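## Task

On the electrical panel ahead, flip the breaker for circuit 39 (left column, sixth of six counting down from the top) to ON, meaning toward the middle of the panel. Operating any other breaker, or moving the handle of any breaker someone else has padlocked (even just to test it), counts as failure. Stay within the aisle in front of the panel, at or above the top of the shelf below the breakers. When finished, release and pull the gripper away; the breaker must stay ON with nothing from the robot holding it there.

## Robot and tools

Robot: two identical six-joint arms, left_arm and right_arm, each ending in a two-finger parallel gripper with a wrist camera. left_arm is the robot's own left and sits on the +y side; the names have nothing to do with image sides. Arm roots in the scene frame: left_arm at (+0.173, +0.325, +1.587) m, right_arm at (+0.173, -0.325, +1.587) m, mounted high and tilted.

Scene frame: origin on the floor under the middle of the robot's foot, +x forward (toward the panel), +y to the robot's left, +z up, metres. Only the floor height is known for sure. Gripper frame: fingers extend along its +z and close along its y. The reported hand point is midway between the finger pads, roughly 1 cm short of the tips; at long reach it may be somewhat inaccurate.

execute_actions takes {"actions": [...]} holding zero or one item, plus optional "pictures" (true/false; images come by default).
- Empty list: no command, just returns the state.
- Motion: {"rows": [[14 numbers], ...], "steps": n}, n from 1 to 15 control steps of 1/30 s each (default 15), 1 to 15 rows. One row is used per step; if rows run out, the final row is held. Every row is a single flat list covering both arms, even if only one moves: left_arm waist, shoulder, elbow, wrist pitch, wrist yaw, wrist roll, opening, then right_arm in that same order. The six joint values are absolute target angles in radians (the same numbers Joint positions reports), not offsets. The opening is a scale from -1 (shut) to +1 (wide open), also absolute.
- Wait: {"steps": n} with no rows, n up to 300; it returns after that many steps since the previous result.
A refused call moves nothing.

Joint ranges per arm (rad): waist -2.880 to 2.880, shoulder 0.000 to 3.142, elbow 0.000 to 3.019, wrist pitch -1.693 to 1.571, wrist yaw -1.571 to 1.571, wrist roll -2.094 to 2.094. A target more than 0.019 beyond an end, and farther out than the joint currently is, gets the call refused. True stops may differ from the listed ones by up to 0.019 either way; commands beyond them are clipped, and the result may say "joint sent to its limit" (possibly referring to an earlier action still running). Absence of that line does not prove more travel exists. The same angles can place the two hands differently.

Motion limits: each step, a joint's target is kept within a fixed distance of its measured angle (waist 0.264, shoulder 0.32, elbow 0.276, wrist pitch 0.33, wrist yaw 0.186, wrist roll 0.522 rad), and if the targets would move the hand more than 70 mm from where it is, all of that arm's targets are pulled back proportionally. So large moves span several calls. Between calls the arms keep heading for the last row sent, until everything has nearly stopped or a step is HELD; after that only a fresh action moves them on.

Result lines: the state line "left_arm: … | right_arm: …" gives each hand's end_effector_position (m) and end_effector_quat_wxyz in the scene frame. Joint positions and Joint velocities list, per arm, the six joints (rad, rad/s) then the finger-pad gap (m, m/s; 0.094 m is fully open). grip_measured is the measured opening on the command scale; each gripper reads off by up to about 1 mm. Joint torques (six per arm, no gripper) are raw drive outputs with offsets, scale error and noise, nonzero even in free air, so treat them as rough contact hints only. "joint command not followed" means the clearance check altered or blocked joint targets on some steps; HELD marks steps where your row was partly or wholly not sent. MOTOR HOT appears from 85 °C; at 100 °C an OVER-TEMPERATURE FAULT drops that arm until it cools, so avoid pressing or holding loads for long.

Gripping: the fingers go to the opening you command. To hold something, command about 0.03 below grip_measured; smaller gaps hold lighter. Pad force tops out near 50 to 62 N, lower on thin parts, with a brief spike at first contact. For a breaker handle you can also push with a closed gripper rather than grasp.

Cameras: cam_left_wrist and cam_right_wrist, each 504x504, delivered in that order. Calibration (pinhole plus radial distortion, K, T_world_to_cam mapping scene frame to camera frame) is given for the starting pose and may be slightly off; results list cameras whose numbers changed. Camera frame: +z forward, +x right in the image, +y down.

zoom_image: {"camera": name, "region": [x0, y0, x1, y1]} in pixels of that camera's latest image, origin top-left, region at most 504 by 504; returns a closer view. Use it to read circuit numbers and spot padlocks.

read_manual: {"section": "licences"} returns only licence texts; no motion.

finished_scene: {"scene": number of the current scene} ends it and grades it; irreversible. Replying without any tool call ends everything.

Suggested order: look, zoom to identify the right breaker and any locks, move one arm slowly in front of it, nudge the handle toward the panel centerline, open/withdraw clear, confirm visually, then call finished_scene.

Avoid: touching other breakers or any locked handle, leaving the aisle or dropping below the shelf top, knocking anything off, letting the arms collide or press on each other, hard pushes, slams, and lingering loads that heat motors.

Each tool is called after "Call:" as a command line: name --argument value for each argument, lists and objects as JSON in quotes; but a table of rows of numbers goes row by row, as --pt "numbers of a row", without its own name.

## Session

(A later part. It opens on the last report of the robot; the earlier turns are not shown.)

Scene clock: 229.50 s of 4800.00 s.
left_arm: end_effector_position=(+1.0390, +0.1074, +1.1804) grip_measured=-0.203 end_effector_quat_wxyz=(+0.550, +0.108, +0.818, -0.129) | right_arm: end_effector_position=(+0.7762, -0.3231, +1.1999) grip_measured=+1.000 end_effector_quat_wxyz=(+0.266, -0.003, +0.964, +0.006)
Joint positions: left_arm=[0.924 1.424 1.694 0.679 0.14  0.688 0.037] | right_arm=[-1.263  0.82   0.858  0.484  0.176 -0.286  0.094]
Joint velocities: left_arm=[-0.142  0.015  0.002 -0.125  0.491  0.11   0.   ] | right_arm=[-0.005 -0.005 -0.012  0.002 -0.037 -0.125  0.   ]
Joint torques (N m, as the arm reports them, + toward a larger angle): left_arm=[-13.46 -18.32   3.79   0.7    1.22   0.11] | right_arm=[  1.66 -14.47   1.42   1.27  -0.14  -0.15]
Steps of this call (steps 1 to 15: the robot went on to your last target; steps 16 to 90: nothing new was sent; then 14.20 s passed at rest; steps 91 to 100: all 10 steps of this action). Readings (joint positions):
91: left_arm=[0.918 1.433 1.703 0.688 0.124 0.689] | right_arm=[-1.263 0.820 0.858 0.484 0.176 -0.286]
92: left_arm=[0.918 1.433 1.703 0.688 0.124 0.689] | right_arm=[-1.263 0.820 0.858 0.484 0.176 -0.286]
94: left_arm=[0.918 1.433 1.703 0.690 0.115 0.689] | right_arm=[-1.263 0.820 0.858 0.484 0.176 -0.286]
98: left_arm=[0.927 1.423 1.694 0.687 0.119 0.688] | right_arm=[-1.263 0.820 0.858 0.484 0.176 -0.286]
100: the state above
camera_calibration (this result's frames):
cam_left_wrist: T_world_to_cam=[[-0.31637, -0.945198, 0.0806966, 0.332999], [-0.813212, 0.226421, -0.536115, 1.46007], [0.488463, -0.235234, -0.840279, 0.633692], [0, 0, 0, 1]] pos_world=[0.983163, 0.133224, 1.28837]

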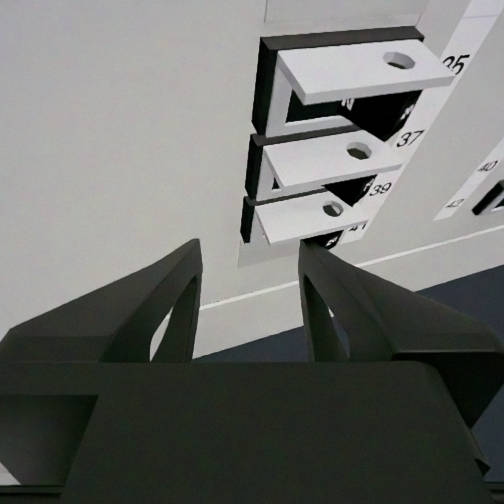

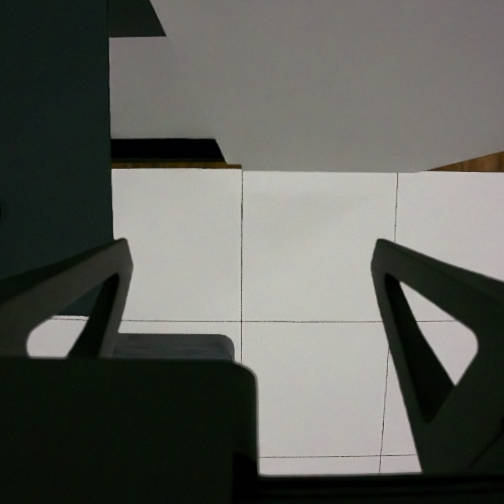

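It flipped. Check state before retreating.

Call:
execute_actions --actions '[]'

Scene clock: 239.70 s of 4800.00 s.
left_arm: end_effector_position=(+1.0382, +0.1002, +1.1838) grip_measured=-0.202 end_effector_quat_wxyz=(+0.550, +0.107, +0.817, -0.136) | right_arm: end_effector_position=(+0.7762, -0.3231, +1.1999) grip_measured=+1.000 end_effector_quat_wxyz=(+0.266, -0.003, +0.964, +0.006)
Joint positions: left_arm=[0.911 1.425 1.693 0.676 0.141 0.689 0.037] | right_arm=[-1.263  0.82   0.858  0.484  0.176 -0.286  0.094]
Joint velocities: left_arm=[-0.015 -0.005 -0.017  0.007  0.007  0.066 -0.001] | right_arm=[-0.005 -0.005 -0.007 -0.002  0.037  0.022  0.   ]
Joint torques (N m, as the arm reports them, + toward a larger angle): left_arm=[-14.01 -17.94   3.91   0.3    2.     0.09] | right_arm=[  1.04 -14.77   1.21   1.23  -0.16  -0.1 ]
Steps of this call (steps 1 to 30: the robot went on to your last target; steps 31 to 90: nothing new was sent; then 7.20 s passed at rest). Readings (joint positions):
1: left_arm=[0.917 1.424 1.694 0.676 0.155 0.688] | right_arm=[-1.263 0.820 0.858 0.484 0.176 -0.286]
2: left_arm=[0.911 1.425 1.693 0.677 0.141 0.689] | right_arm=[-1.263 0.820 0.858 0.484 0.176 -0.286]
4: left_arm=[0.911 1.425 1.693 0.676 0.141 0.689] | right_arm=[-1.263 0.820 0.858 0.484 0.176 -0.286]
8: left_arm=[0.911 1.425 1.693 0.676 0.141 0.689] | right_arm=[-1.263 0.820 0.858 0.484 0.176 -0.286]
90: the state above
All arms were judged still, so your last target was given up. Only a new action makes them travel on or press farther. Fingers that are still opening or closing keep moving.
camera_calibration (this result's frames):
cam_left_wrist: T_world_to_cam=[[-0.320977, -0.942433, 0.0937798, 0.31467], [-0.812757, 0.223264, -0.538126, 1.46512], [0.48621, -0.248946, -0.837631, 0.635868], [0, 0, 0, 1]] pos_world=[0.982625, 0.127744, 1.29153]

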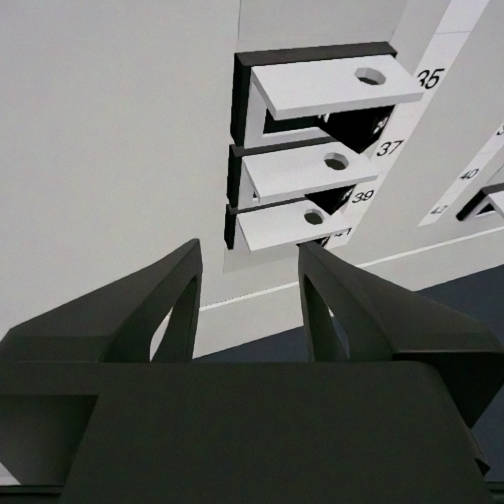

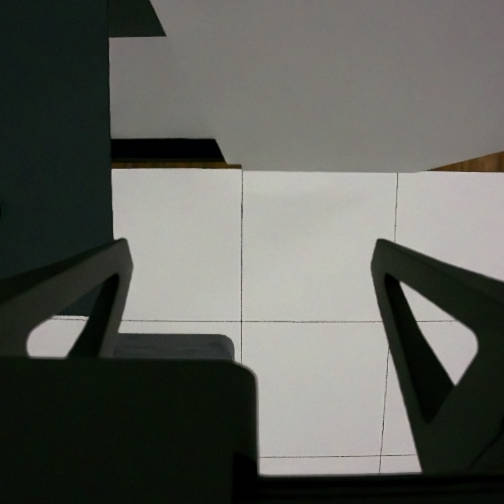

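Call:
execute_actions --actions '[{"rows":[[0.92,1.425,1.66,0.68,0.1,0.7,-0.2,-1.263,0.82,0.858,0.484,0.176,-0.286,1],[0.92,1.425,1.62,0.69,0.1,0.7,-0.2,-1.263,0.82,0.858,0.484,0.176,-0.286,1],[0.92,1.425,1.58,0.71,0.1,0.7,-0.2,-1.263,0.82,0.858,0.484,0.176,-0.286,1],[0.92,1.425,1.54,0.74,0.1,0.7,-0.2,-1.263,0.82,0.858,0.484,0.176,-0.286,1],[0.92,1.425,1.50,0.78,0.1,0.7,-0.2,-1.263,0.82,0.858,0.484,0.176,-0.286,1],[0.92,1.425,1.46,0.83,0.1,0.7,-0.2,-1.263,0.82,0.858,0.484,0.176,-0.286,1],[0.92,1.425,1.42,0.89,0.1,0.7,-0.2,-1.263,0.82,0.858,0.484,0.176,-0.286,1],[0.92,1.425,1.38,0.96,0.1,0.7,-0.2,-1.263,0.82,0.858,0.484,0.176,-0.286,1],[0.92,1.425,1.34,1.04,0.1,0.7,-0.2,-1.263,0.82,0.858,0.484,0.176,-0.286,1],[0.92,1.425,1.30,1.13,0.1,0.7,-0.2,-1.263,0.82,0.858,0.484,0.176,-0.286,1],[0.92,1.425,1.27,1.22,0.1,0.7,-0.2,-1.263,0.82,0.858,0.484,0.176,-0.286,1],[0.92,1.425,1.25,1.3,0.1,0.7,-0.2,-1.263,0.82,0.858,0.484,0.176,-0.286,1]]}]' --pictures false

Call:
execute_actions --actions '[{"steps":25}]'

Scene clock: 254.37 s of 4800.00 s.
left_arm: end_effector_position=(+0.8791, +0.0918, +1.1895) grip_measured=-0.202 end_effector_quat_wxyz=(+0.580, +0.081, +0.805, -0.093) | right_arm: end_effector_position=(+0.7762, -0.3231, +1.1999) grip_measured=+1.000 end_effector_quat_wxyz=(+0.266, -0.003, +0.964, +0.006)
Joint positions: left_arm=[0.913 1.425 1.233 1.25  0.103 0.689 0.037] | right_arm=[-1.263  0.82   0.858  0.484  0.176 -0.286  0.094]
Joint velocities: left_arm=[ 0.005  0.054 -0.115  0.501 -0.022  0.022 -0.001] | right_arm=[-0.024 -0.015 -0.012 -0.002  0.022  0.081  0.   ]
Joint torques (N m, as the arm reports them, + toward a larger angle): left_arm=[ -6.56 -19.46   2.31   1.78   0.39   0.08] | right_arm=[  1.17 -14.79   1.36   1.15  -0.16  -0.13]
Steps of this call (steps 1 to 90: nothing new was sent; then 11.17 s passed at rest; steps 91 to 105: all 15 steps of this action). Readings (joint positions):
91: left_arm=[0.913 1.423 1.689 0.677 0.121 0.689] | right_arm=[-1.263 0.820 0.858 0.484 0.176 -0.286]
92: left_arm=[0.913 1.421 1.678 0.678 0.112 0.689] | right_arm=[-1.263 0.820 0.858 0.484 0.176 -0.286]
94: left_arm=[0.913 1.410 1.626 0.698 0.104 0.689] | right_arm=[-1.263 0.820 0.858 0.484 0.176 -0.286]
98: left_arm=[0.913 1.403 1.460 0.840 0.103 0.689] | right_arm=[-1.263 0.820 0.858 0.484 0.176 -0.286]
105: the state above

Scene clock: 255.20 s of 4800.00 s.
left_arm: end_effector_position=(+0.8891, +0.0990, +1.1970) grip_measured=-0.202 end_effector_quat_wxyz=(+0.597, +0.072, +0.795, -0.080) | right_arm: end_effector_position=(+0.7762, -0.3231, +1.1999) grip_measured=+1.000 end_effector_quat_wxyz=(+0.266, -0.003, +0.964, +0.006)
Joint positions: left_arm=[0.913 1.426 1.248 1.285 0.103 0.689 0.037] | right_arm=[-1.263  0.82   0.858  0.484  0.176 -0.286  0.094]
Joint velocities: left_arm=[-0.005 -0.005  0.012 -0.007  0.007 -0.007  0.   ] | right_arm=[-0.005 -0.015 -0.007 -0.007  0.022  0.037  0.   ]
Joint torques (N m, as the arm reports them, + toward a larger angle): left_arm=[ -6.54 -19.71   0.24   1.9    0.38   0.09] | right_arm=[  1.46 -14.39   1.25   1.44  -0.16  -0.12]
Steps of this call (steps 1 to 25: the robot went on to your last target). Readings (joint positions):
1: left_arm=[0.913 1.426 1.232 1.263 0.103 0.689] | right_arm=[-1.263 0.820 0.858 0.484 0.176 -0.286]
2: left_arm=[0.913 1.426 1.233 1.270 0.103 0.689] | right_arm=[-1.263 0.820 0.858 0.484 0.176 -0.286]
4: left_arm=[0.913 1.426 1.241 1.281 0.103 0.689] | right_arm=[-1.263 0.820 0.858 0.484 0.176 -0.286]
8: left_arm=[0.913 1.426 1.248 1.285 0.103 0.689] | right_arm=[-1.263 0.820 0.858 0.484 0.176 -0.286]
25: the state above
camera_calibration (this result's frames):
cam_left_wrist: T_world_to_cam=[[-0.206371, -0.977966, 0.031528, 0.240658], [-0.775545, 0.14384, -0.614687, 1.41771], [0.596607, -0.151305, -0.788141, 0.552039], [0, 0, 0, 1]] pos_world=[0.819813, 0.114958, 1.29894]

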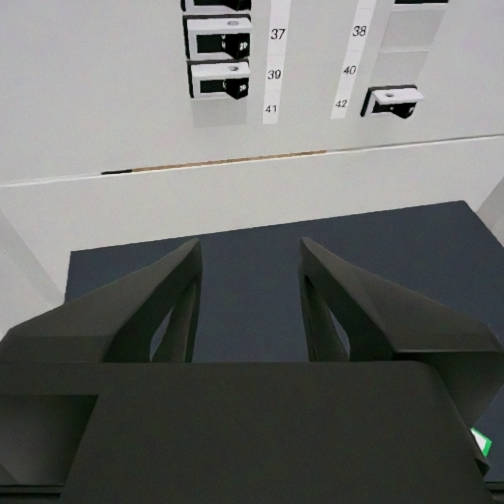

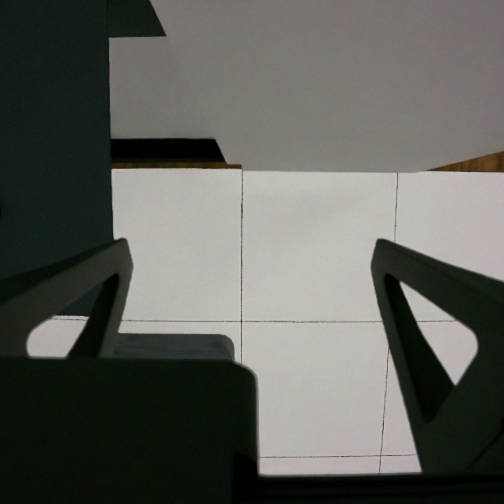

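Call:
finished_scene --scene 1

The scene is finished: the task was done.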